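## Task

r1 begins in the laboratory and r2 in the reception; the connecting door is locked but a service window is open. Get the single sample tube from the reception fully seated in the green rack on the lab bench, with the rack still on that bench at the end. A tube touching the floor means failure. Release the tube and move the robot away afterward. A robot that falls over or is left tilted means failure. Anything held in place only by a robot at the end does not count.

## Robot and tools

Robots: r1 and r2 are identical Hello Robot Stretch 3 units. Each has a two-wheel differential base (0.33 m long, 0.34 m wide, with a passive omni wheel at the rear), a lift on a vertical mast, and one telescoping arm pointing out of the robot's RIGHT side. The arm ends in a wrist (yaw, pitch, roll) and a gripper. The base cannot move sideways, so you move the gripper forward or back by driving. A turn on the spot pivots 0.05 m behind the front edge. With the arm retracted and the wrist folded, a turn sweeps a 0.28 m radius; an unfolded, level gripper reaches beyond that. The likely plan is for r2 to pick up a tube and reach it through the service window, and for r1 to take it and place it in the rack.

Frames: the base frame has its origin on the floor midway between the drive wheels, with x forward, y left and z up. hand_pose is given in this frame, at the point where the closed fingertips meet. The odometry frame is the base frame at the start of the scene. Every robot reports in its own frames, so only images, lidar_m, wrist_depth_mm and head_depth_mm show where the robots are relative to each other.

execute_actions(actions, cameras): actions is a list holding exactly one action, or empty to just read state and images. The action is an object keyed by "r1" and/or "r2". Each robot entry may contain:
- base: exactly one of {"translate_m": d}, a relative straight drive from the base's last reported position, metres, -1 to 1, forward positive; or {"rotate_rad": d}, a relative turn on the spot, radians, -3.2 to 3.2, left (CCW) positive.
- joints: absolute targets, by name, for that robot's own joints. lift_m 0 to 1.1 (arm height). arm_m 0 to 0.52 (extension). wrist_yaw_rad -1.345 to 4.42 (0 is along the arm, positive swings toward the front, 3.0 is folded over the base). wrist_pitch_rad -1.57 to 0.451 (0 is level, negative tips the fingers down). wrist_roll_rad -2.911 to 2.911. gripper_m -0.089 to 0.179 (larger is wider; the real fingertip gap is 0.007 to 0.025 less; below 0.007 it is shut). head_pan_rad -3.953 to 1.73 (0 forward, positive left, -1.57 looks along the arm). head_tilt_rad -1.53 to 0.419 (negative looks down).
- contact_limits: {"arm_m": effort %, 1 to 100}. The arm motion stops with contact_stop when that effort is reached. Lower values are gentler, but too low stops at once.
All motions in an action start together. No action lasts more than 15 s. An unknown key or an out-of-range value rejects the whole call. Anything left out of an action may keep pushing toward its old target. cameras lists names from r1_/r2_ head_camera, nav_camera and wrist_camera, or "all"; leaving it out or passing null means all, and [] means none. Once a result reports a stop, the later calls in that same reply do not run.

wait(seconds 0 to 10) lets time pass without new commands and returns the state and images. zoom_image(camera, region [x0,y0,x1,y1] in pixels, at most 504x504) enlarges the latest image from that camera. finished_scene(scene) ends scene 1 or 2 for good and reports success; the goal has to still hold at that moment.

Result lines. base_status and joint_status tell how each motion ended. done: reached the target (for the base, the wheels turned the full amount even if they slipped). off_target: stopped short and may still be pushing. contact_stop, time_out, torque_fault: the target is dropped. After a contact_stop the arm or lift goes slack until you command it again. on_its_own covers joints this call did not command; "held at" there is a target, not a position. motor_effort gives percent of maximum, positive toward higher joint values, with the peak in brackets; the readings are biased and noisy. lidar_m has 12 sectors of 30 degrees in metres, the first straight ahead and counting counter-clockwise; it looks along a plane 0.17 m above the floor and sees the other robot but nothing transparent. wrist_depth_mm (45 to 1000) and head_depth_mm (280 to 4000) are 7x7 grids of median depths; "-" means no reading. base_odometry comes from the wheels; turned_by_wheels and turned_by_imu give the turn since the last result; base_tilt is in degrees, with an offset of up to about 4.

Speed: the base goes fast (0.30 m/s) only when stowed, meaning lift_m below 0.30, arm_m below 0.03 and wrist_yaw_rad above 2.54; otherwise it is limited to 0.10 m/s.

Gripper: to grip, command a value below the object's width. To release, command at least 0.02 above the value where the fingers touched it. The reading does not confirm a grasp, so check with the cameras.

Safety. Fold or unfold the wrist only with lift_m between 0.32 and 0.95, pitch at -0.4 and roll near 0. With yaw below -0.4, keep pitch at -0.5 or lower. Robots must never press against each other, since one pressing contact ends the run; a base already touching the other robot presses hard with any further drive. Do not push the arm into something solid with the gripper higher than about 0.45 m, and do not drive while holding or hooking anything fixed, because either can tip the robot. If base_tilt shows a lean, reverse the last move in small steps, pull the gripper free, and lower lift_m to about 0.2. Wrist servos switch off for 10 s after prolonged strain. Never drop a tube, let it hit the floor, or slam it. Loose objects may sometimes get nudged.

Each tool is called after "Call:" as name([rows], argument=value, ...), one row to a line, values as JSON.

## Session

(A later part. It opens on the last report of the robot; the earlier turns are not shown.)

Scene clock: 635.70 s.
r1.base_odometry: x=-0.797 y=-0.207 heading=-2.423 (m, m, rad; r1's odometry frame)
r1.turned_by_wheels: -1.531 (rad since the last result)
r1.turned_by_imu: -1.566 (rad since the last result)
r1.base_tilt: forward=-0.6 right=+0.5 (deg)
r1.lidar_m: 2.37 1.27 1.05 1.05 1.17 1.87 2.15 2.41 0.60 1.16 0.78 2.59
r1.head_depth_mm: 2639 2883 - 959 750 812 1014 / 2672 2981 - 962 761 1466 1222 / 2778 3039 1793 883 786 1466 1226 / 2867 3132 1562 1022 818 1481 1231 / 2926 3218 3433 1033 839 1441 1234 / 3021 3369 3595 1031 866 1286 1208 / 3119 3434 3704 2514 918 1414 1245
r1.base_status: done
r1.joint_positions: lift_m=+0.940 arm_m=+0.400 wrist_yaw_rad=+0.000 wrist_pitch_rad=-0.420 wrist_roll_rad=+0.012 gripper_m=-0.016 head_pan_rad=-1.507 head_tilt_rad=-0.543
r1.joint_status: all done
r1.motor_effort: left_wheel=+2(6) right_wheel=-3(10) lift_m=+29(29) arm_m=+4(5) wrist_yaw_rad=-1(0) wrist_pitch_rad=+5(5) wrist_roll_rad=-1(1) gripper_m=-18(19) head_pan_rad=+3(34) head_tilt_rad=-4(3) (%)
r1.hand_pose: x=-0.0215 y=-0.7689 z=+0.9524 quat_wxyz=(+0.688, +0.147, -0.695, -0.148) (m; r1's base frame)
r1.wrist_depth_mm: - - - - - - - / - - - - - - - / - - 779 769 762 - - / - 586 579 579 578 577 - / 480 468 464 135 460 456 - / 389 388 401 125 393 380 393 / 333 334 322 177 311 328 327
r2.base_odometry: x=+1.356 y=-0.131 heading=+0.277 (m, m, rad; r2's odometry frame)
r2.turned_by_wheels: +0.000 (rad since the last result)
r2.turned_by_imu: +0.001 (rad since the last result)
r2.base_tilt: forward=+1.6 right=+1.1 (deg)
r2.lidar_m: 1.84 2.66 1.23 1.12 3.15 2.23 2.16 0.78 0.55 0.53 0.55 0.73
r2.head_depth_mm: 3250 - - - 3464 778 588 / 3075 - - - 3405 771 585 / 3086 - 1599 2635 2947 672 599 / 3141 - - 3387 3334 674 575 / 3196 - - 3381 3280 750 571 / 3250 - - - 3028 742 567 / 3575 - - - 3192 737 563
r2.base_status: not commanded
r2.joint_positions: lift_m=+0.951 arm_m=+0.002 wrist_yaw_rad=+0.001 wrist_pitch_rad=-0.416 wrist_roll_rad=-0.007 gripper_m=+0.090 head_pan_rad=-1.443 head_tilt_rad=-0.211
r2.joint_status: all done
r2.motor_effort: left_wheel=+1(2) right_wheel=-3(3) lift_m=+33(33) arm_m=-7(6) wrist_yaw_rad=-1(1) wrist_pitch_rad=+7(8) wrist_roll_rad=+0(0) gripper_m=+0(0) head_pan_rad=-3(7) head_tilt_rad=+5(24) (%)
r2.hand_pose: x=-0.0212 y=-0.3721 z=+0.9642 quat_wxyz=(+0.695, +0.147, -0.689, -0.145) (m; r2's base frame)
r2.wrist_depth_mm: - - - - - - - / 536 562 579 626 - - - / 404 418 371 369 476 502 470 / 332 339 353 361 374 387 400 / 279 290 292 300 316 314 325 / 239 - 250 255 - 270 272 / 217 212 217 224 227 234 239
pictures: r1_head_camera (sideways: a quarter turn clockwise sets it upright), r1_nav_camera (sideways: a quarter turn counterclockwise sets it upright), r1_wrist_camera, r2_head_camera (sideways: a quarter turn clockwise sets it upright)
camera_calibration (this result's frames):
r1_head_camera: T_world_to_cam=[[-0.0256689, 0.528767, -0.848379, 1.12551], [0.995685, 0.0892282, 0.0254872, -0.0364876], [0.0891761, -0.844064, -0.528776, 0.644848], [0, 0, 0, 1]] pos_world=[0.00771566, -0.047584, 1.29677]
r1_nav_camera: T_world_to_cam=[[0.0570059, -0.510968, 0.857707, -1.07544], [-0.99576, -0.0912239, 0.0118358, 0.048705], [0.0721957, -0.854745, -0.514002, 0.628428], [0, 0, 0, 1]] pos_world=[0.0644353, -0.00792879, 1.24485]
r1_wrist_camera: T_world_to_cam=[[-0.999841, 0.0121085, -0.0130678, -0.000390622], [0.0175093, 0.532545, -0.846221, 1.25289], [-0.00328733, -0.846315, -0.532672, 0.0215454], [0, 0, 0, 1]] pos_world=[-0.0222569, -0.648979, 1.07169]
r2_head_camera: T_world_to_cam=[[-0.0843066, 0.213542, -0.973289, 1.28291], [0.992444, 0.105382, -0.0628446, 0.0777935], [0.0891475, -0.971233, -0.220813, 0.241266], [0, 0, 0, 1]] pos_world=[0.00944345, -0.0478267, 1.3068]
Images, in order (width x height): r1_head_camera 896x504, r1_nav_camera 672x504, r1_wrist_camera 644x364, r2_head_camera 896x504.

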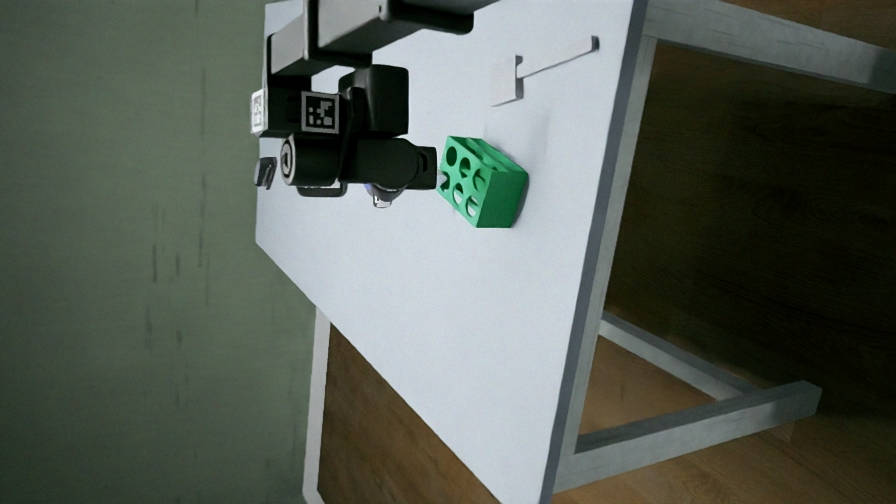

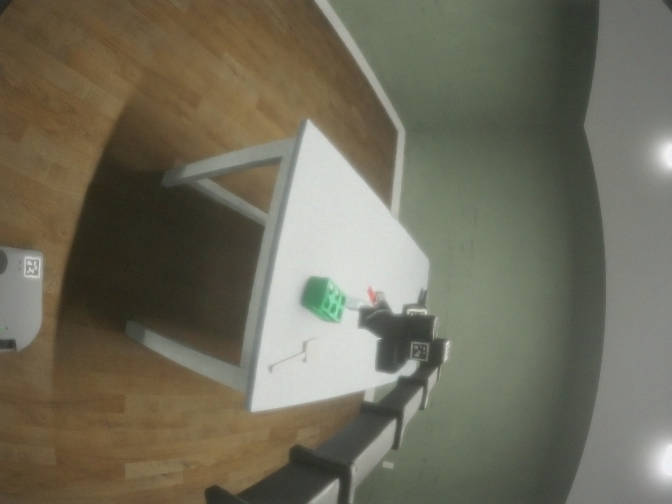

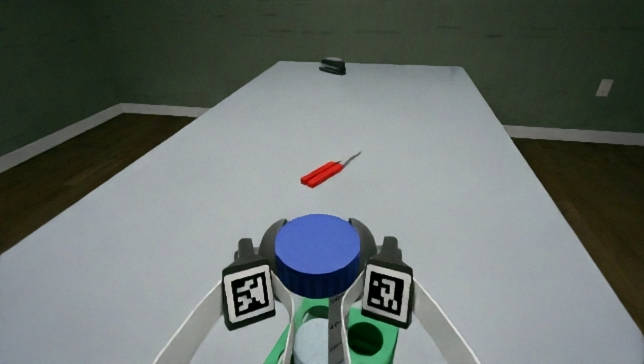

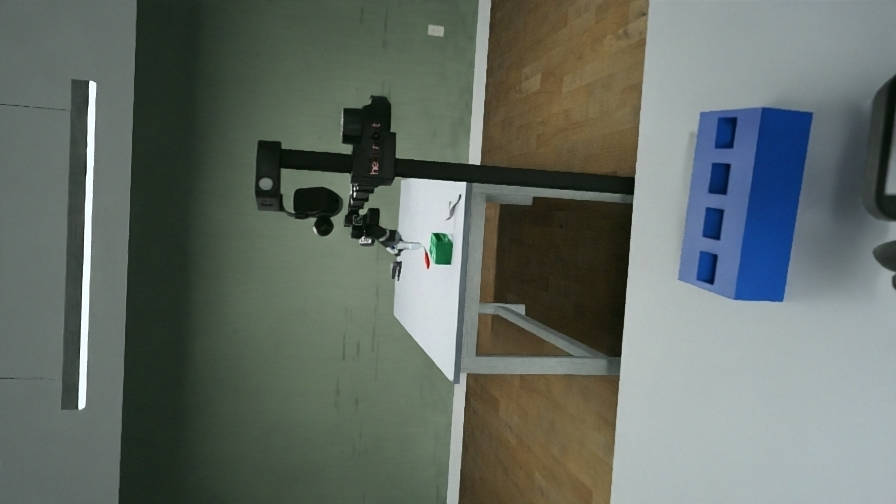

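Call:
execute_actions([
  {"r1": {"joints": {"arm_m": 0.39, "lift_m": 0.905}}},
], cameras=["r1_head_camera", "r1_wrist_camera", "r1_nav_camera"])

Call:
zoom_image(camera="r1_head_camera", region=[380, 110, 550, 250])

Call:
zoom_image(camera="r1_nav_camera", region=[280, 250, 420, 350])

Call:
zoom_image(camera="r1_wrist_camera", region=[200, 184, 460, 364])

Scene clock: 655.50 s.
r1.base_odometry: x=-0.797 y=-0.207 heading=-2.423 (m, m, rad; r1's odometry frame)
r1.turned_by_wheels: +0.000 (rad since the last result)
r1.turned_by_imu: +0.000 (rad since the last result)
r1.base_tilt: forward=-0.5 right=+0.5 (deg)
r1.lidar_m: 2.38 1.27 1.05 1.05 1.17 1.86 2.16 2.41 0.60 1.16 0.78 2.59
r1.head_depth_mm: 2619 2884 1685 956 733 813 1017 / 2724 2965 1775 920 762 1471 1222 / 2756 3029 1659 863 788 1475 1229 / 2839 3158 1550 1020 819 1480 1233 / 2926 3257 3466 1029 839 1441 1237 / 3007 3341 3636 1034 868 1277 1209 / 3109 3467 3721 2538 919 1413 1249
r1.base_status: not commanded
r1.joint_positions: lift_m=+0.905 arm_m=+0.390 wrist_yaw_rad=+0.000 wrist_pitch_rad=-0.420 wrist_roll_rad=+0.012 gripper_m=-0.016 head_pan_rad=-1.507 head_tilt_rad=-0.543
r1.joint_status: all done
r1.motor_effort: left_wheel=+2(2) right_wheel=-3(3) lift_m=+29(29) arm_m=-4(4) wrist_yaw_rad=+0(0) wrist_pitch_rad=+5(5) wrist_roll_rad=-1(1) gripper_m=-18(19) head_pan_rad=+3(3) head_tilt_rad=-3(4) (%)
r1.hand_pose: x=-0.0215 y=-0.7594 z=+0.9174 quat_wxyz=(+0.688, +0.147, -0.695, -0.148) (m; r1's base frame)
r1.wrist_depth_mm: - - - - - - - / - - - - - - - / - - 683 682 676 713 - / - 519 515 508 508 506 - / 415 417 417 135 409 403 440 / 345 345 357 125 352 339 339 / 296 294 279 178 277 291 290
r2.base_odometry: x=+1.356 y=-0.131 heading=+0.277 (m, m, rad; r2's odometry frame)
r2.turned_by_wheels: +0.000 (rad since the last result)
r2.turned_by_imu: +0.001 (rad since the last result)
r2.base_tilt: forward=+1.7 right=+1.0 (deg)
r2.lidar_m: 1.84 2.66 1.22 1.12 3.16 2.24 2.16 0.77 0.56 0.53 0.54 0.73
r2.head_depth_mm: 3281 - - - 3428 777 588 / 3079 - - - 3435 770 585 / 3136 - 1622 2628 2913 672 600 / 3173 - - 3350 3310 676 575 / 3196 - - 3306 3286 747 571 / 3269 - - - 3046 742 568 / 3582 - - - 3204 736 563
r2.base_status: not commanded
r2.joint_positions: lift_m=+0.951 arm_m=+0.002 wrist_yaw_rad=+0.001 wrist_pitch_rad=-0.416 wrist_roll_rad=-0.007 gripper_m=+0.090 head_pan_rad=-1.443 head_tilt_rad=-0.211
r2.joint_status: not commanded
r2.motor_effort: left_wheel=+2(2) right_wheel=-3(3) lift_m=+32(33) arm_m=-7(7) wrist_yaw_rad=-1(1) wrist_pitch_rad=+8(8) wrist_roll_rad=+0(0) gripper_m=+0(1) head_pan_rad=-2(2) head_tilt_rad=+4(4) (%)
r2.hand_pose: x=-0.0212 y=-0.3721 z=+0.9642 quat_wxyz=(+0.695, +0.147, -0.689, -0.145) (m; r2's base frame)
r2.wrist_depth_mm: - - - - - - - / 538 563 592 614 - - - / 409 421 372 365 482 504 468 / 332 337 356 362 376 382 395 / 279 295 293 297 314 317 325 / 239 - 250 255 - 269 274 / 215 214 219 224 226 234 236
pictures: r1_head_camera (sideways: a quarter turn clockwise sets it upright), r1_nav_camera (sideways: a quarter turn counterclockwise sets it upright), r1_wrist_camera
camera_calibration (this result's frames):
r1_head_camera: T_world_to_cam=[[-0.0256694, 0.528767, -0.848379, 1.12551], [0.995685, 0.0892291, 0.0254872, -0.0364876], [0.0891768, -0.844064, -0.528776, 0.644848], [0, 0, 0, 1]] pos_world=[0.00771569, -0.047584, 1.29677]
r1_nav_camera: T_world_to_cam=[[0.0570063, -0.510968, 0.857707, -1.07544], [-0.99576, -0.0912248, 0.0118358, 0.048705], [0.0721964, -0.854745, -0.514002, 0.628428], [0, 0, 0, 1]] pos_world=[0.0644353, -0.00792875, 1.24485]
r1_wrist_camera: T_world_to_cam=[[-0.999841, 0.0121095, -0.0130668, -0.000963784], [0.0175093, 0.532607, -0.846182, 1.21819], [-0.00328739, -0.846276, -0.532734, 0.011053], [0, 0, 0, 1]] pos_world=[-0.022257, -0.63945, 1.03668]
Images, in order (width x height): r1_head_camera 896x504, r1_nav_camera 672x504, r1_wrist_camera 644x364.

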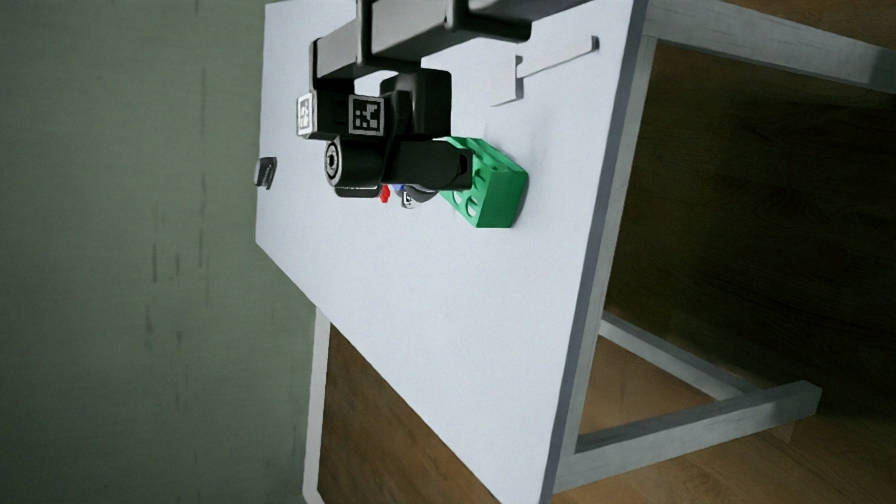

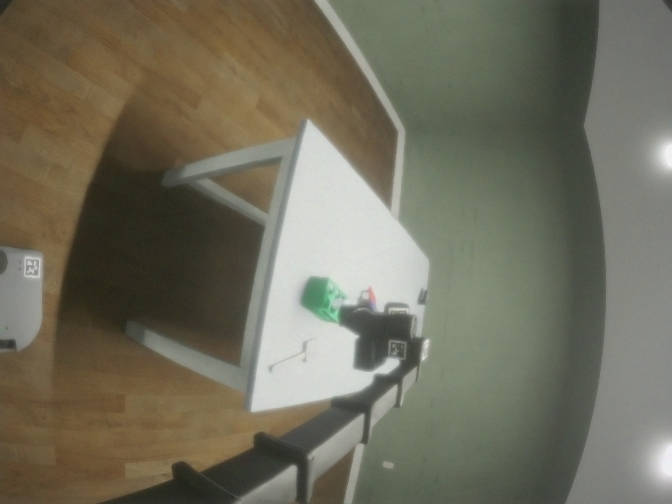

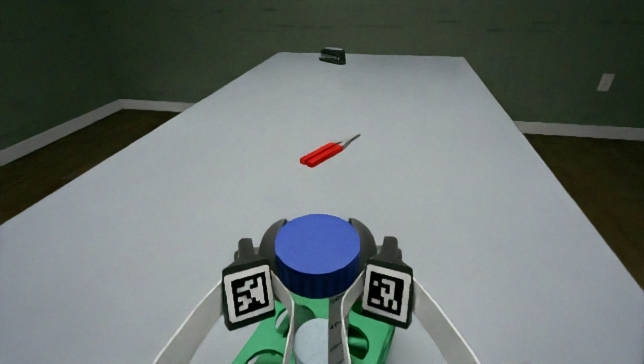

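Region (380, 110, 550, 250) of r1_head_camera's 896x504 image, scaled by 2.965, with more detail than that image has; it fills the top 415 rows of this view, and the rest is white.

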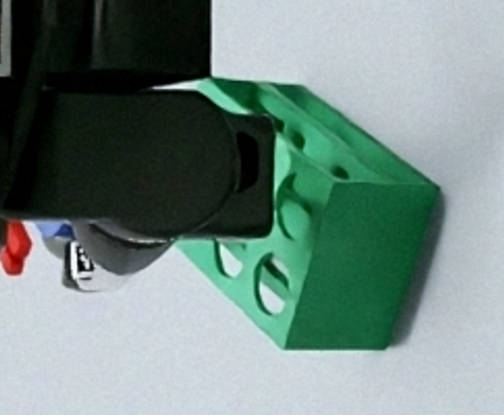

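Region (280, 250, 420, 350) of r1_nav_camera's 672x504 image, scaled by 3.600, with more detail than that image has; it fills the top 360 rows of this view, and the rest is white.

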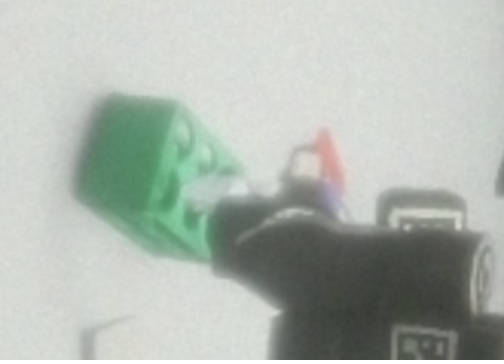

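Region (200, 184, 460, 364) of r1_wrist_camera's 644x364 image, scaled by 1.938; it fills the top 349 rows of this view, and the rest is white.

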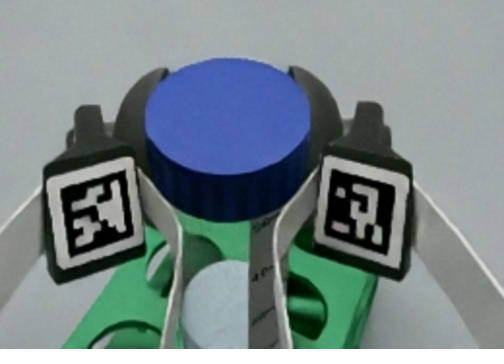

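Call:
execute_actions([
  {"r1": {"joints": {"lift_m": 0.865}}},
], cameras=["r1_head_camera", "r1_wrist_camera", "r1_nav_camera"])

Call:
zoom_image(camera="r1_nav_camera", region=[280, 250, 420, 350])

Scene clock: 661.73 s.
r1.base_odometry: x=-0.797 y=-0.207 heading=-2.423 (m, m, rad; r1's odometry frame)
r1.turned_by_wheels: +0.000 (rad since the last result)
r1.turned_by_imu: +0.000 (rad since the last result)
r1.base_tilt: forward=-0.6 right=+0.4 (deg)
r1.lidar_m: 2.38 1.26 1.06 1.05 1.17 1.86 2.15 2.40 0.60 1.16 0.78 2.59
r1.head_depth_mm: 2633 2880 1511 - 719 816 1016 / 2727 2969 1627 - 762 1468 1222 / 2770 3031 1545 969 786 1471 1224 / 2840 3162 1555 1021 818 1477 1230 / 2949 3278 3476 1033 839 1443 1234 / 2994 3377 3604 1036 866 1284 1209 / 3160 3475 3748 2534 920 1420 1242
r1.base_status: not commanded
r1.joint_positions: lift_m=+0.865 arm_m=+0.390 wrist_yaw_rad=+0.000 wrist_pitch_rad=-0.420 wrist_roll_rad=+0.012 gripper_m=-0.016 head_pan_rad=-1.507 head_tilt_rad=-0.543
r1.joint_status: all done
r1.motor_effort: left_wheel=+2(2) right_wheel=-3(3) lift_m=+30(26) arm_m=-3(4) wrist_yaw_rad=+0(0) wrist_pitch_rad=+5(5) wrist_roll_rad=-1(1) gripper_m=-18(18) head_pan_rad=+3(3) head_tilt_rad=-3(3) (%)
r1.hand_pose: x=-0.0215 y=-0.7594 z=+0.8774 quat_wxyz=(+0.688, +0.147, -0.695, -0.148) (m; r1's base frame)
r1.wrist_depth_mm: - - - - - - - / - - 890 883 865 - - / - 594 592 579 575 579 - / 448 442 443 441 438 435 - / 358 352 354 135 351 346 344 / 296 296 306 124 301 289 289 / 253 252 187 178 243 234 247
r2.base_odometry: x=+1.356 y=-0.131 heading=+0.277 (m, m, rad; r2's odometry frame)
r2.turned_by_wheels: +0.000 (rad since the last result)
r2.turned_by_imu: +0.001 (rad since the last result)
r2.base_tilt: forward=+1.7 right=+1.0 (deg)
r2.lidar_m: 1.84 2.66 1.23 1.12 3.16 2.25 2.16 0.78 0.56 0.53 0.54 0.73
r2.head_depth_mm: 3240 - - - 3456 777 587 / 3107 - - - 3413 770 584 / 3110 - 1631 2339 2967 673 599 / 3138 - - 2933 3322 674 575 / 3191 - - 3335 3262 749 571 / 3252 - - - 3040 744 567 / 3614 - - - 3226 740 565
r2.base_status: not commanded
r2.joint_positions: lift_m=+0.951 arm_m=+0.002 wrist_yaw_rad=+0.001 wrist_pitch_rad=-0.416 wrist_roll_rad=-0.007 gripper_m=+0.090 head_pan_rad=-1.443 head_tilt_rad=-0.211
r2.joint_status: not commanded
r2.motor_effort: left_wheel=+2(2) right_wheel=-3(3) lift_m=+33(33) arm_m=-6(7) wrist_yaw_rad=-1(1) wrist_pitch_rad=+7(8) wrist_roll_rad=+0(0) gripper_m=+0(0) head_pan_rad=-3(3) head_tilt_rad=+5(4) (%)
r2.hand_pose: x=-0.0212 y=-0.3721 z=+0.9642 quat_wxyz=(+0.695, +0.147, -0.689, -0.145) (m; r2's base frame)
r2.wrist_depth_mm: - - - - - - - / 544 567 593 616 - - - / 406 421 375 368 478 490 470 / 335 342 356 369 374 383 398 / 282 294 292 301 316 320 324 / 241 - 249 256 - 270 272 / 215 214 218 222 228 233 238
pictures: r1_head_camera (sideways: a quarter turn clockwise sets it upright), r1_nav_camera (sideways: a quarter turn counterclockwise sets it upright), r1_wrist_camera
camera_calibration (this result's frames):
r1_head_camera: T_world_to_cam=[[-0.0256693, 0.528767, -0.848379, 1.12551], [0.995685, 0.0892289, 0.0254872, -0.0364876], [0.0891767, -0.844064, -0.528776, 0.644848], [0, 0, 0, 1]] pos_world=[0.00771569, -0.047584, 1.29677]
r1_nav_camera: T_world_to_cam=[[0.0570062, -0.510968, 0.857707, -1.07544], [-0.99576, -0.0912246, 0.0118358, 0.048705], [0.0721963, -0.854745, -0.514002, 0.628428], [0, 0, 0, 1]] pos_world=[0.0644353, -0.00792875, 1.24485]
r1_wrist_camera: T_world_to_cam=[[-0.999841, 0.01211, -0.0130664, -0.00148695], [0.0175093, 0.53264, -0.846161, 1.18432], [-0.00328732, -0.846255, -0.532768, -0.0102059], [0, 0, 0, 1]] pos_world=[-0.0222569, -0.639436, 0.996669]
Images, in order (width x height): r1_head_camera 896x504, r1_nav_camera 672x504, r1_wrist_camera 644x364.

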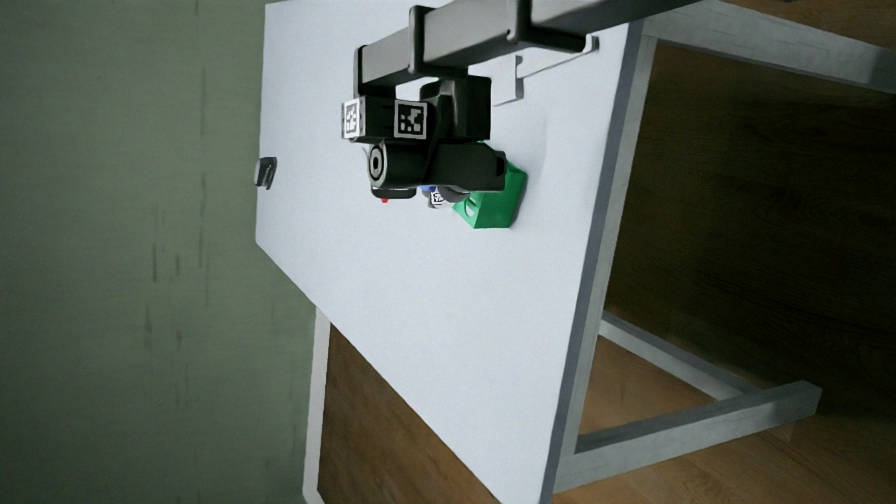

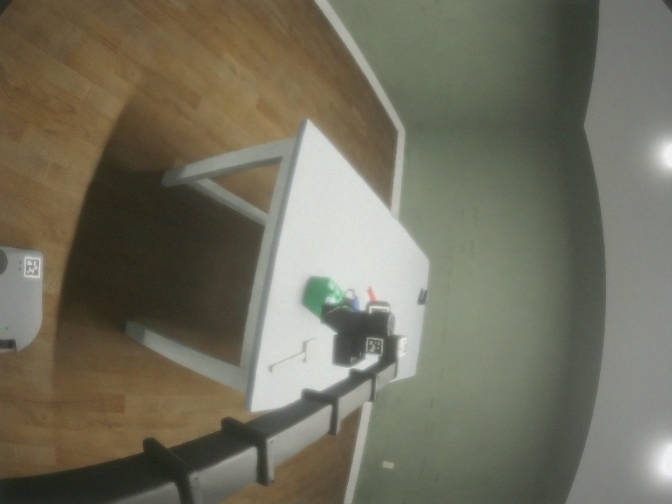

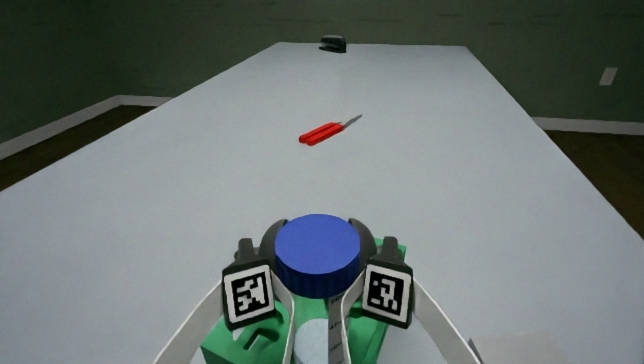

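Region (280, 250, 420, 350) of r1_nav_camera's 672x504 image, scaled by 3.600, with more detail than that image has; it fills the top 360 rows of this view, and the rest is white.

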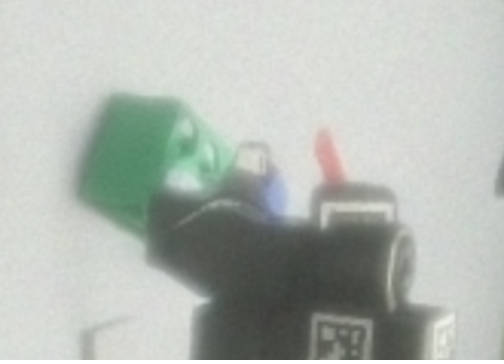

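Call:
execute_actions([
  {"r1": {"joints": {"lift_m": 0.842}}},
], cameras=["r1_wrist_camera", "r1_nav_camera"])

Scene clock: 665.23 s.
r1.base_odometry: x=-0.797 y=-0.207 heading=-2.423 (m, m, rad; r1's odometry frame)
r1.turned_by_wheels: +0.000 (rad since the last result)
r1.turned_by_imu: +0.000 (rad since the last result)
r1.base_tilt: forward=-0.6 right=+0.6 (deg)
r1.lidar_m: 2.38 1.26 1.05 1.05 1.17 1.86 2.16 2.40 0.60 1.16 0.78 2.58
r1.head_depth_mm: 2640 2884 1508 1105 - 831 1004 / 2705 2951 1528 - 761 1468 1224 / 2799 3051 1540 - 786 1466 1229 / 2868 3169 1550 1024 817 1472 1232 / 2948 3237 3441 1030 840 1440 1239 / 3028 3394 3647 1036 869 1277 1213 / 3111 3496 3694 2557 920 1416 1242
r1.base_status: not commanded
r1.joint_positions: lift_m=+0.842 arm_m=+0.390 wrist_yaw_rad=+0.000 wrist_pitch_rad=-0.420 wrist_roll_rad=+0.012 gripper_m=-0.016 head_pan_rad=-1.507 head_tilt_rad=-0.543
r1.joint_status: all done
r1.motor_effort: left_wheel=+2(2) right_wheel=-3(3) lift_m=+29(30) arm_m=-3(3) wrist_yaw_rad=+0(0) wrist_pitch_rad=+5(6) wrist_roll_rad=-1(1) gripper_m=-18(17) head_pan_rad=+3(4) head_tilt_rad=-4(4) (%)
r1.hand_pose: x=-0.0215 y=-0.7594 z=+0.8544 quat_wxyz=(+0.688, +0.147, -0.695, -0.148) (m; r1's base frame)
r1.wrist_depth_mm: - - - - - - - / - - 815 800 776 - - / - 539 533 530 525 527 - / 403 403 399 400 393 392 409 / 323 321 320 135 309 315 312 / 268 266 276 124 272 261 260 / 229 228 167 168 220 217 217
r2.base_odometry: x=+1.356 y=-0.131 heading=+0.277 (m, m, rad; r2's odometry frame)
r2.turned_by_wheels: +0.000 (rad since the last result)
r2.turned_by_imu: +0.001 (rad since the last result)
r2.base_tilt: forward=+1.6 right=+1.0 (deg)
r2.lidar_m: 1.84 2.66 1.23 1.12 3.14 2.23 2.16 0.78 0.55 0.53 0.54 0.73
r2.head_depth_mm: 3256 - - - 3414 777 587 / 3088 - - - 3411 770 585 / 3133 - 1631 2346 2947 673 599 / 3167 - - 2939 3341 676 576 / 3208 - - 3343 3274 748 571 / 3266 - - - 3031 741 569 / 3604 - - - 3204 736 564
r2.base_status: not commanded
r2.joint_positions: lift_m=+0.951 arm_m=+0.002 wrist_yaw_rad=+0.001 wrist_pitch_rad=-0.416 wrist_roll_rad=-0.007 gripper_m=+0.090 head_pan_rad=-1.443 head_tilt_rad=-0.211
r2.joint_status: not commanded
r2.motor_effort: left_wheel=+2(2) right_wheel=-3(3) lift_m=+33(33) arm_m=-6(7) wrist_yaw_rad=-1(0) wrist_pitch_rad=+8(7) wrist_roll_rad=+0(0) gripper_m=+1(0) head_pan_rad=-2(3) head_tilt_rad=+4(5) (%)
r2.hand_pose: x=-0.0212 y=-0.3721 z=+0.9642 quat_wxyz=(+0.695, +0.147, -0.689, -0.145) (m; r2's base frame)
r2.wrist_depth_mm: - - - - - - - / 527 564 604 618 - - - / 406 422 368 366 473 501 462 / 337 345 351 357 376 382 405 / 280 292 294 299 313 318 328 / 241 - 248 253 - 268 275 / 214 215 218 224 226 236 238
pictures: r1_nav_camera (sideways: a quarter turn counterclockwise sets it upright), r1_wrist_camera
camera_calibration (this result's frames):
r1_nav_camera: T_world_to_cam=[[0.0570063, -0.510968, 0.857707, -1.07544], [-0.99576, -0.0912248, 0.0118358, 0.048705], [0.0721964, -0.854745, -0.514002, 0.628428], [0, 0, 0, 1]] pos_world=[0.0644353, -0.00792875, 1.24485]
r1_wrist_camera: T_world_to_cam=[[-0.999841, 0.0121111, -0.0130664, -0.00178673], [0.0175099, 0.53264, -0.846161, 1.16487], [-0.00328826, -0.846255, -0.532768, -0.0224538], [0, 0, 0, 1]] pos_world=[-0.0222571, -0.639436, 0.97368]
Images, in order (width x height): r1_nav_camera 672x504, r1_wrist_camera 644x364.

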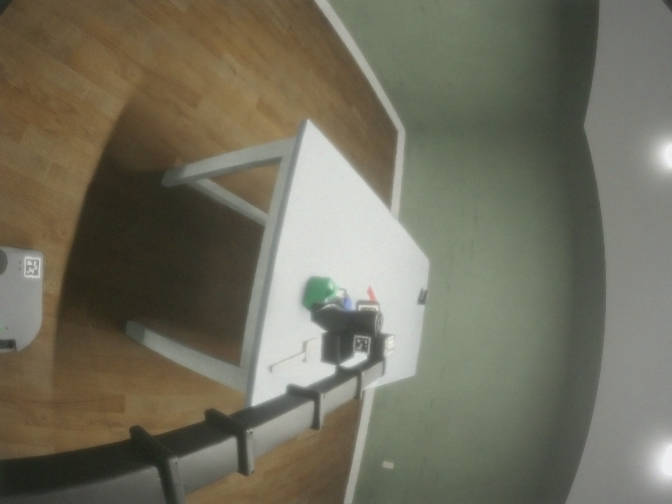

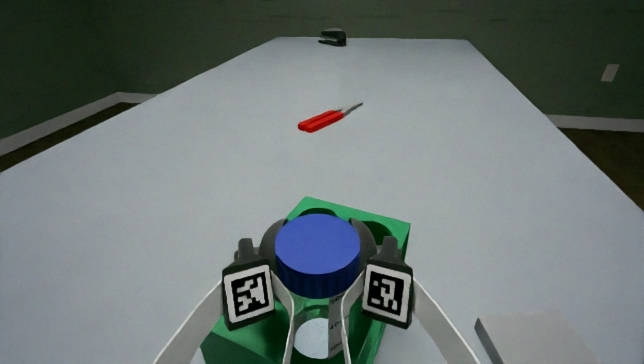

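Call:
execute_actions([
  {"r1": {"joints": {"gripper_m": 0.09}}},
], cameras=["r1_wrist_camera"])

Call:
execute_actions([
  {"r1": {"joints": {"lift_m": 0.87, "arm_m": 0.2}}},
], cameras=["r1_wrist_camera", "r1_head_camera"])

Scene clock: 670.87 s.
r1.base_odometry: x=-0.797 y=-0.207 heading=-2.423 (m, m, rad; r1's odometry frame)
r1.turned_by_wheels: +0.000 (rad since the last result)
r1.turned_by_imu: +0.000 (rad since the last result)
r1.base_tilt: forward=-0.6 right=+0.5 (deg)
r1.lidar_m: 2.38 1.27 1.05 1.05 1.17 1.86 2.16 2.41 0.60 1.16 0.78 2.59
r1.head_depth_mm: 2629 2924 1512 1109 - 829 1002 / 2715 2936 1526 - 763 1470 1222 / 2778 3043 1539 - 785 1470 1231 / 2850 3152 1555 1023 820 1478 1232 / 2933 3244 3462 1029 839 1447 1235 / 3020 3342 3601 1038 867 1283 1213 / 3130 3503 3690 2547 920 1412 1242
r1.base_status: not commanded
r1.joint_positions: lift_m=+0.842 arm_m=+0.390 wrist_yaw_rad=+0.000 wrist_pitch_rad=-0.418 wrist_roll_rad=+0.012 gripper_m=+0.090 head_pan_rad=-1.507 head_tilt_rad=-0.543
r1.joint_status: all done
r1.motor_effort: left_wheel=+2(2) right_wheel=-3(3) lift_m=+29(30) arm_m=-3(3) wrist_yaw_rad=+0(0) wrist_pitch_rad=+5(5) wrist_roll_rad=-1(1) gripper_m=+1(78) head_pan_rad=+3(3) head_tilt_rad=-3(3) (%)
r1.hand_pose: x=-0.0215 y=-0.7597 z=+0.8549 quat_wxyz=(+0.688, +0.146, -0.695, -0.148) (m; r1's base frame)
r1.wrist_depth_mm: - - - - - - - / - - 815 806 788 - - / - 544 541 531 522 520 - / 409 405 403 399 393 394 413 / 324 321 333 138 307 313 313 / 270 269 205 135 210 263 263 / 230 223 169 169 221 215 219
r2.base_odometry: x=+1.356 y=-0.131 heading=+0.277 (m, m, rad; r2's odometry frame)
r2.turned_by_wheels: +0.000 (rad since the last result)
r2.turned_by_imu: +0.001 (rad since the last result)
r2.base_tilt: forward=+1.6 right=+1.0 (deg)
r2.lidar_m: 1.84 2.66 1.23 1.12 3.14 2.25 2.16 0.78 0.55 0.53 0.55 0.73
r2.head_depth_mm: 3262 - - - 3466 777 586 / 3099 - - - 3413 771 585 / 3118 - 1625 2341 2943 673 599 / 3180 - - 2996 3335 675 574 / 3189 - - 3306 3290 748 570 / 3292 - - - 3043 742 567 / 3628 - - - 3184 738 564
r2.base_status: not commanded
r2.joint_positions: lift_m=+0.951 arm_m=+0.002 wrist_yaw_rad=+0.001 wrist_pitch_rad=-0.416 wrist_roll_rad=-0.007 gripper_m=+0.090 head_pan_rad=-1.443 head_tilt_rad=-0.211
r2.joint_status: not commanded
r2.motor_effort: left_wheel=+2(2) right_wheel=-3(3) lift_m=+33(33) arm_m=-6(7) wrist_yaw_rad=-1(1) wrist_pitch_rad=+8(8) wrist_roll_rad=+0(0) gripper_m=+1(0) head_pan_rad=-3(2) head_tilt_rad=+4(4) (%)
r2.hand_pose: x=-0.0212 y=-0.3721 z=+0.9642 quat_wxyz=(+0.695, +0.147, -0.689, -0.145) (m; r2's base frame)
r2.wrist_depth_mm: - - - - - - - / 533 557 575 614 - - - / 412 423 375 369 475 497 467 / 331 338 356 361 373 385 394 / 278 293 293 298 315 317 322 / 240 - 249 254 - 269 276 / 215 214 217 223 224 233 237
pictures: r1_wrist_camera
camera_calibration (this result's frames):
r1_wrist_camera: T_world_to_cam=[[-0.999841, 0.0120814, -0.0130935, -0.00177607], [0.0175098, 0.530776, -0.847331, 1.16502], [-0.00328725, -0.847426, -0.530903, -0.0249092], [0, 0, 0, 1]] pos_world=[-0.022257, -0.639452, 0.97391]
Images, in order (width x height): r1_wrist_camera 644x364.

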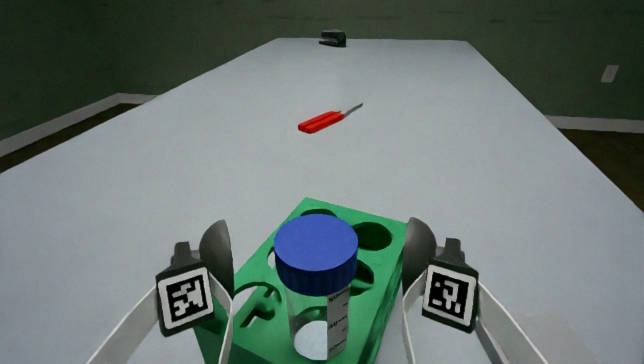

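Scene clock: 673.50 s.
r1.base_odometry: x=-0.797 y=-0.207 heading=-2.423 (m, m, rad; r1's odometry frame)
r1.turned_by_wheels: +0.000 (rad since the last result)
r1.turned_by_imu: +0.000 (rad since the last result)
r1.base_tilt: forward=-0.6 right=+0.5 (deg)
r1.lidar_m: 2.38 1.27 1.05 1.05 1.17 1.86 2.16 2.41 0.60 1.16 0.78 2.59
r1.head_depth_mm: 2634 2868 1505 1055 - 824 1017 / 2701 2955 1526 1064 - 1419 1224 / 2753 3039 1531 1068 808 1453 1229 / 2855 3152 1556 1023 817 1476 1229 / 2958 3272 3473 1030 842 1440 1235 / 3047 3385 3599 1036 869 1282 1208 / 3152 3484 3722 2543 918 1452 1242
r1.base_status: not commanded
r1.joint_positions: lift_m=+0.870 arm_m=+0.200 wrist_yaw_rad=+0.000 wrist_pitch_rad=-0.418 wrist_roll_rad=+0.012 gripper_m=+0.090 head_pan_rad=-1.507 head_tilt_rad=-0.544
r1.joint_status: all done
r1.motor_effort: left_wheel=+2(2) right_wheel=-3(3) lift_m=+38(39) arm_m=-4(5) wrist_yaw_rad=+0(0) wrist_pitch_rad=+5(5) wrist_roll_rad=-1(1) gripper_m=+0(0) head_pan_rad=+4(3) head_tilt_rad=-4(4) (%)
r1.hand_pose: x=-0.0215 y=-0.5697 z=+0.8826 quat_wxyz=(+0.688, +0.146, -0.695, -0.148) (m; r1's base frame)
r1.wrist_depth_mm: - - - - - - - / - - 926 890 897 - - / - 613 611 600 594 637 - / 461 453 459 358 450 448 - / 366 367 365 346 361 353 - / 307 306 300 300 298 298 296 / 420 262 258 257 255 249 255
r2.base_odometry: x=+1.356 y=-0.131 heading=+0.277 (m, m, rad; r2's odometry frame)
r2.turned_by_wheels: +0.000 (rad since the last result)
r2.turned_by_imu: +0.000 (rad since the last result)
r2.base_tilt: forward=+1.7 right=+1.0 (deg)
r2.lidar_m: 1.84 2.66 1.22 1.12 3.17 2.24 2.15 0.78 0.55 0.53 0.55 0.73
r2.head_depth_mm: 3292 - - - 3486 776 587 / 3062 - - - 3361 769 584 / 3111 - 1626 2354 2942 672 600 / 3170 - - 2942 3339 675 575 / 3201 - - 3305 3262 749 570 / 3250 - - - 3020 741 567 / 3618 - - - 3186 735 564
r2.base_status: not commanded
r2.joint_positions: lift_m=+0.951 arm_m=+0.002 wrist_yaw_rad=+0.001 wrist_pitch_rad=-0.416 wrist_roll_rad=-0.007 gripper_m=+0.090 head_pan_rad=-1.443 head_tilt_rad=-0.211
r2.joint_status: not commanded
r2.motor_effort: left_wheel=+2(2) right_wheel=-3(3) lift_m=+32(33) arm_m=-6(7) wrist_yaw_rad=-1(1) wrist_pitch_rad=+8(7) wrist_roll_rad=+0(0) gripper_m=+1(1) head_pan_rad=-3(3) head_tilt_rad=+4(4) (%)
r2.hand_pose: x=-0.0212 y=-0.3721 z=+0.9642 quat_wxyz=(+0.695, +0.147, -0.689, -0.145) (m; r2's base frame)
r2.wrist_depth_mm: - - - - - - - / 547 559 590 607 - - - / 403 419 373 373 482 504 468 / 336 339 350 360 375 384 399 / 279 290 290 302 316 318 328 / 242 - 250 256 - 270 273 / 214 214 219 223 227 231 237
pictures: r1_head_camera (sideways: a quarter turn clockwise sets it upright), r1_wrist_camera
camera_calibration (this result's frames):
r1_head_camera: T_world_to_cam=[[-0.0257157, 0.528776, -0.848372, 1.1255], [0.995677, 0.0893147, 0.0254876, -0.036488], [0.0892492, -0.844049, -0.528787, 0.644862], [0, 0, 0, 1]] pos_world=[0.0077198, -0.0475838, 1.29677]
r1_wrist_camera: T_world_to_cam=[[-0.999842, 0.0120554, -0.0130347, -0.00377539], [0.0174462, 0.530778, -0.847331, 1.08765], [-0.00329636, -0.847425, -0.530905, 0.150803], [0, 0, 0, 1]] pos_world=[-0.0222531, -0.449462, 1.00161]
Images, in order (width x height): r1_head_camera 896x504, r1_wrist_camera 644x364.

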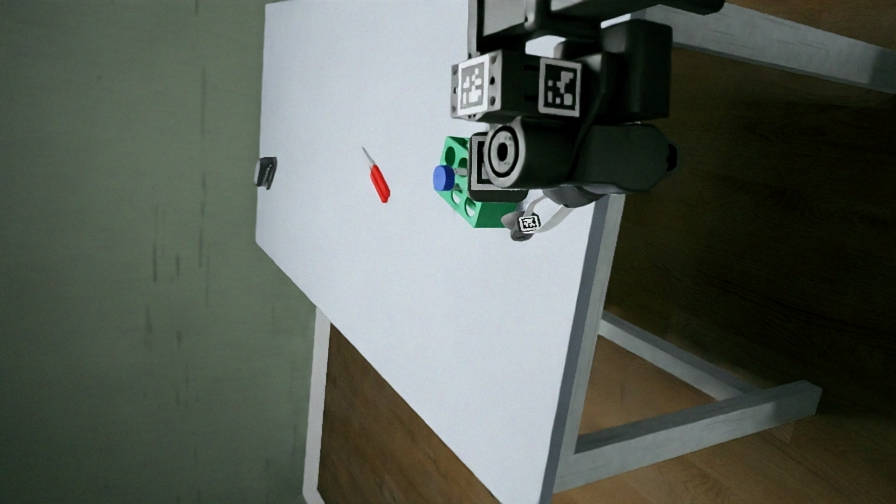

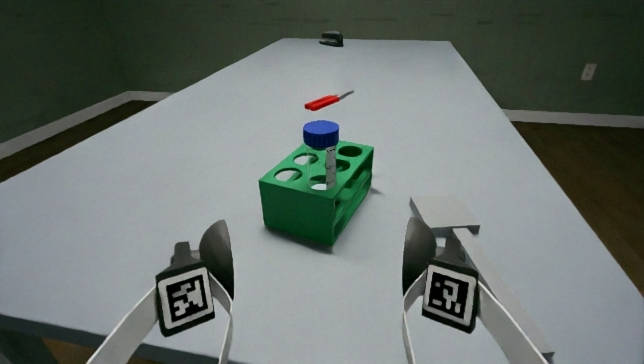

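Call:
execute_actions([
  {"r1": {"joints": {"arm_m": 0.0}}},
], cameras=["r1_wrist_camera"])

Call:
finished_scene(scene=1)

Scene clock: 679.27 s.
r1.base_odometry: x=-0.797 y=-0.207 heading=-2.423 (m, m, rad; r1's odometry frame)
r1.turned_by_wheels: +0.000 (rad since the last result)
r1.turned_by_imu: +0.000 (rad since the last result)
r1.base_tilt: forward=-0.6 right=+0.5 (deg)
r1.lidar_m: 2.38 1.26 1.05 1.05 1.17 1.86 2.16 2.41 0.60 1.16 0.78 2.59
r1.head_depth_mm: 2628 2904 1509 1005 751 810 - / 2708 2938 1527 1007 762 1531 - / 2768 3060 1533 909 788 1568 - / 2844 3136 1549 1021 819 1440 1228 / 2930 3264 3483 1031 839 1447 1237 / 3030 3343 3607 1039 868 1284 1208 / 3148 3487 3738 2555 920 1456 1243
r1.base_status: not commanded
r1.joint_positions: lift_m=+0.870 arm_m=+0.000 wrist_yaw_rad=+0.000 wrist_pitch_rad=-0.418 wrist_roll_rad=+0.012 gripper_m=+0.090 head_pan_rad=-1.507 head_tilt_rad=-0.544
r1.joint_status: all done
r1.motor_effort: left_wheel=+2(2) right_wheel=-3(3) lift_m=+38(36) arm_m=-3(6) wrist_yaw_rad=+0(0) wrist_pitch_rad=+5(5) wrist_roll_rad=-1(1) gripper_m=+1(1) head_pan_rad=+3(3) head_tilt_rad=-4(3) (%)
r1.hand_pose: x=-0.0215 y=-0.3697 z=+0.8826 quat_wxyz=(+0.688, +0.146, -0.695, -0.148) (m; r1's base frame)
r1.wrist_depth_mm: - - - - - - - / - - 945 908 892 - - / - 614 618 532 602 - - / 513 460 457 454 451 469 - / - - 486 452 393 373 - / - 647 - - - - - / - 843 - - - - -
r2.base_odometry: x=+1.356 y=-0.131 heading=+0.277 (m, m, rad; r2's odometry frame)
r2.turned_by_wheels: +0.000 (rad since the last result)
r2.turned_by_imu: +0.001 (rad since the last result)
r2.base_tilt: forward=+1.7 right=+1.0 (deg)
r2.lidar_m: 1.84 2.67 1.23 1.12 3.13 2.24 2.16 0.78 0.55 0.53 0.55 0.73
r2.head_depth_mm: 3270 - - - 3455 778 588 / 3070 - - - 3397 768 584 / 3117 - 1617 1851 2952 674 599 / 3155 - - 3346 3331 676 575 / 3208 - - 3326 3258 749 571 / 3263 - - - 3032 742 567 / 3591 - - - 3198 739 564
r2.base_status: not commanded
r2.joint_positions: lift_m=+0.951 arm_m=+0.002 wrist_yaw_rad=+0.001 wrist_pitch_rad=-0.416 wrist_roll_rad=-0.007 gripper_m=+0.090 head_pan_rad=-1.443 head_tilt_rad=-0.211
r2.joint_status: not commanded
r2.motor_effort: left_wheel=+1(2) right_wheel=-3(3) lift_m=+33(33) arm_m=-6(6) wrist_yaw_rad=-1(1) wrist_pitch_rad=+8(8) wrist_roll_rad=+0(0) gripper_m=+0(0) head_pan_rad=-2(3) head_tilt_rad=+4(5) (%)
r2.hand_pose: x=-0.0212 y=-0.3721 z=+0.9642 quat_wxyz=(+0.695, +0.147, -0.689, -0.145) (m; r2's base frame)
r2.wrist_depth_mm: - - - - - - - / 537 562 594 620 - - - / 414 421 371 368 474 501 473 / 329 337 351 360 372 384 396 / 281 292 293 299 314 318 326 / 241 - 250 255 - 272 276 / 215 213 218 224 225 232 236
pictures: r1_wrist_camera
camera_calibration (this result's frames):
r1_wrist_camera: T_world_to_cam=[[-0.999843, 0.0120335, -0.0129854, -0.00623812], [0.0173928, 0.530779, -0.847332, 0.981497], [-0.00330403, -0.847425, -0.530905, 0.320287], [0, 0, 0, 1]] pos_world=[-0.0222499, -0.249463, 1.00161]
Images, in order (width x height): r1_wrist_camera 644x364.

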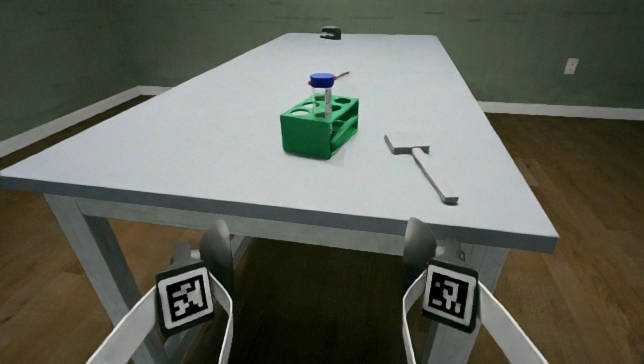

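The scene is finished: the task was done.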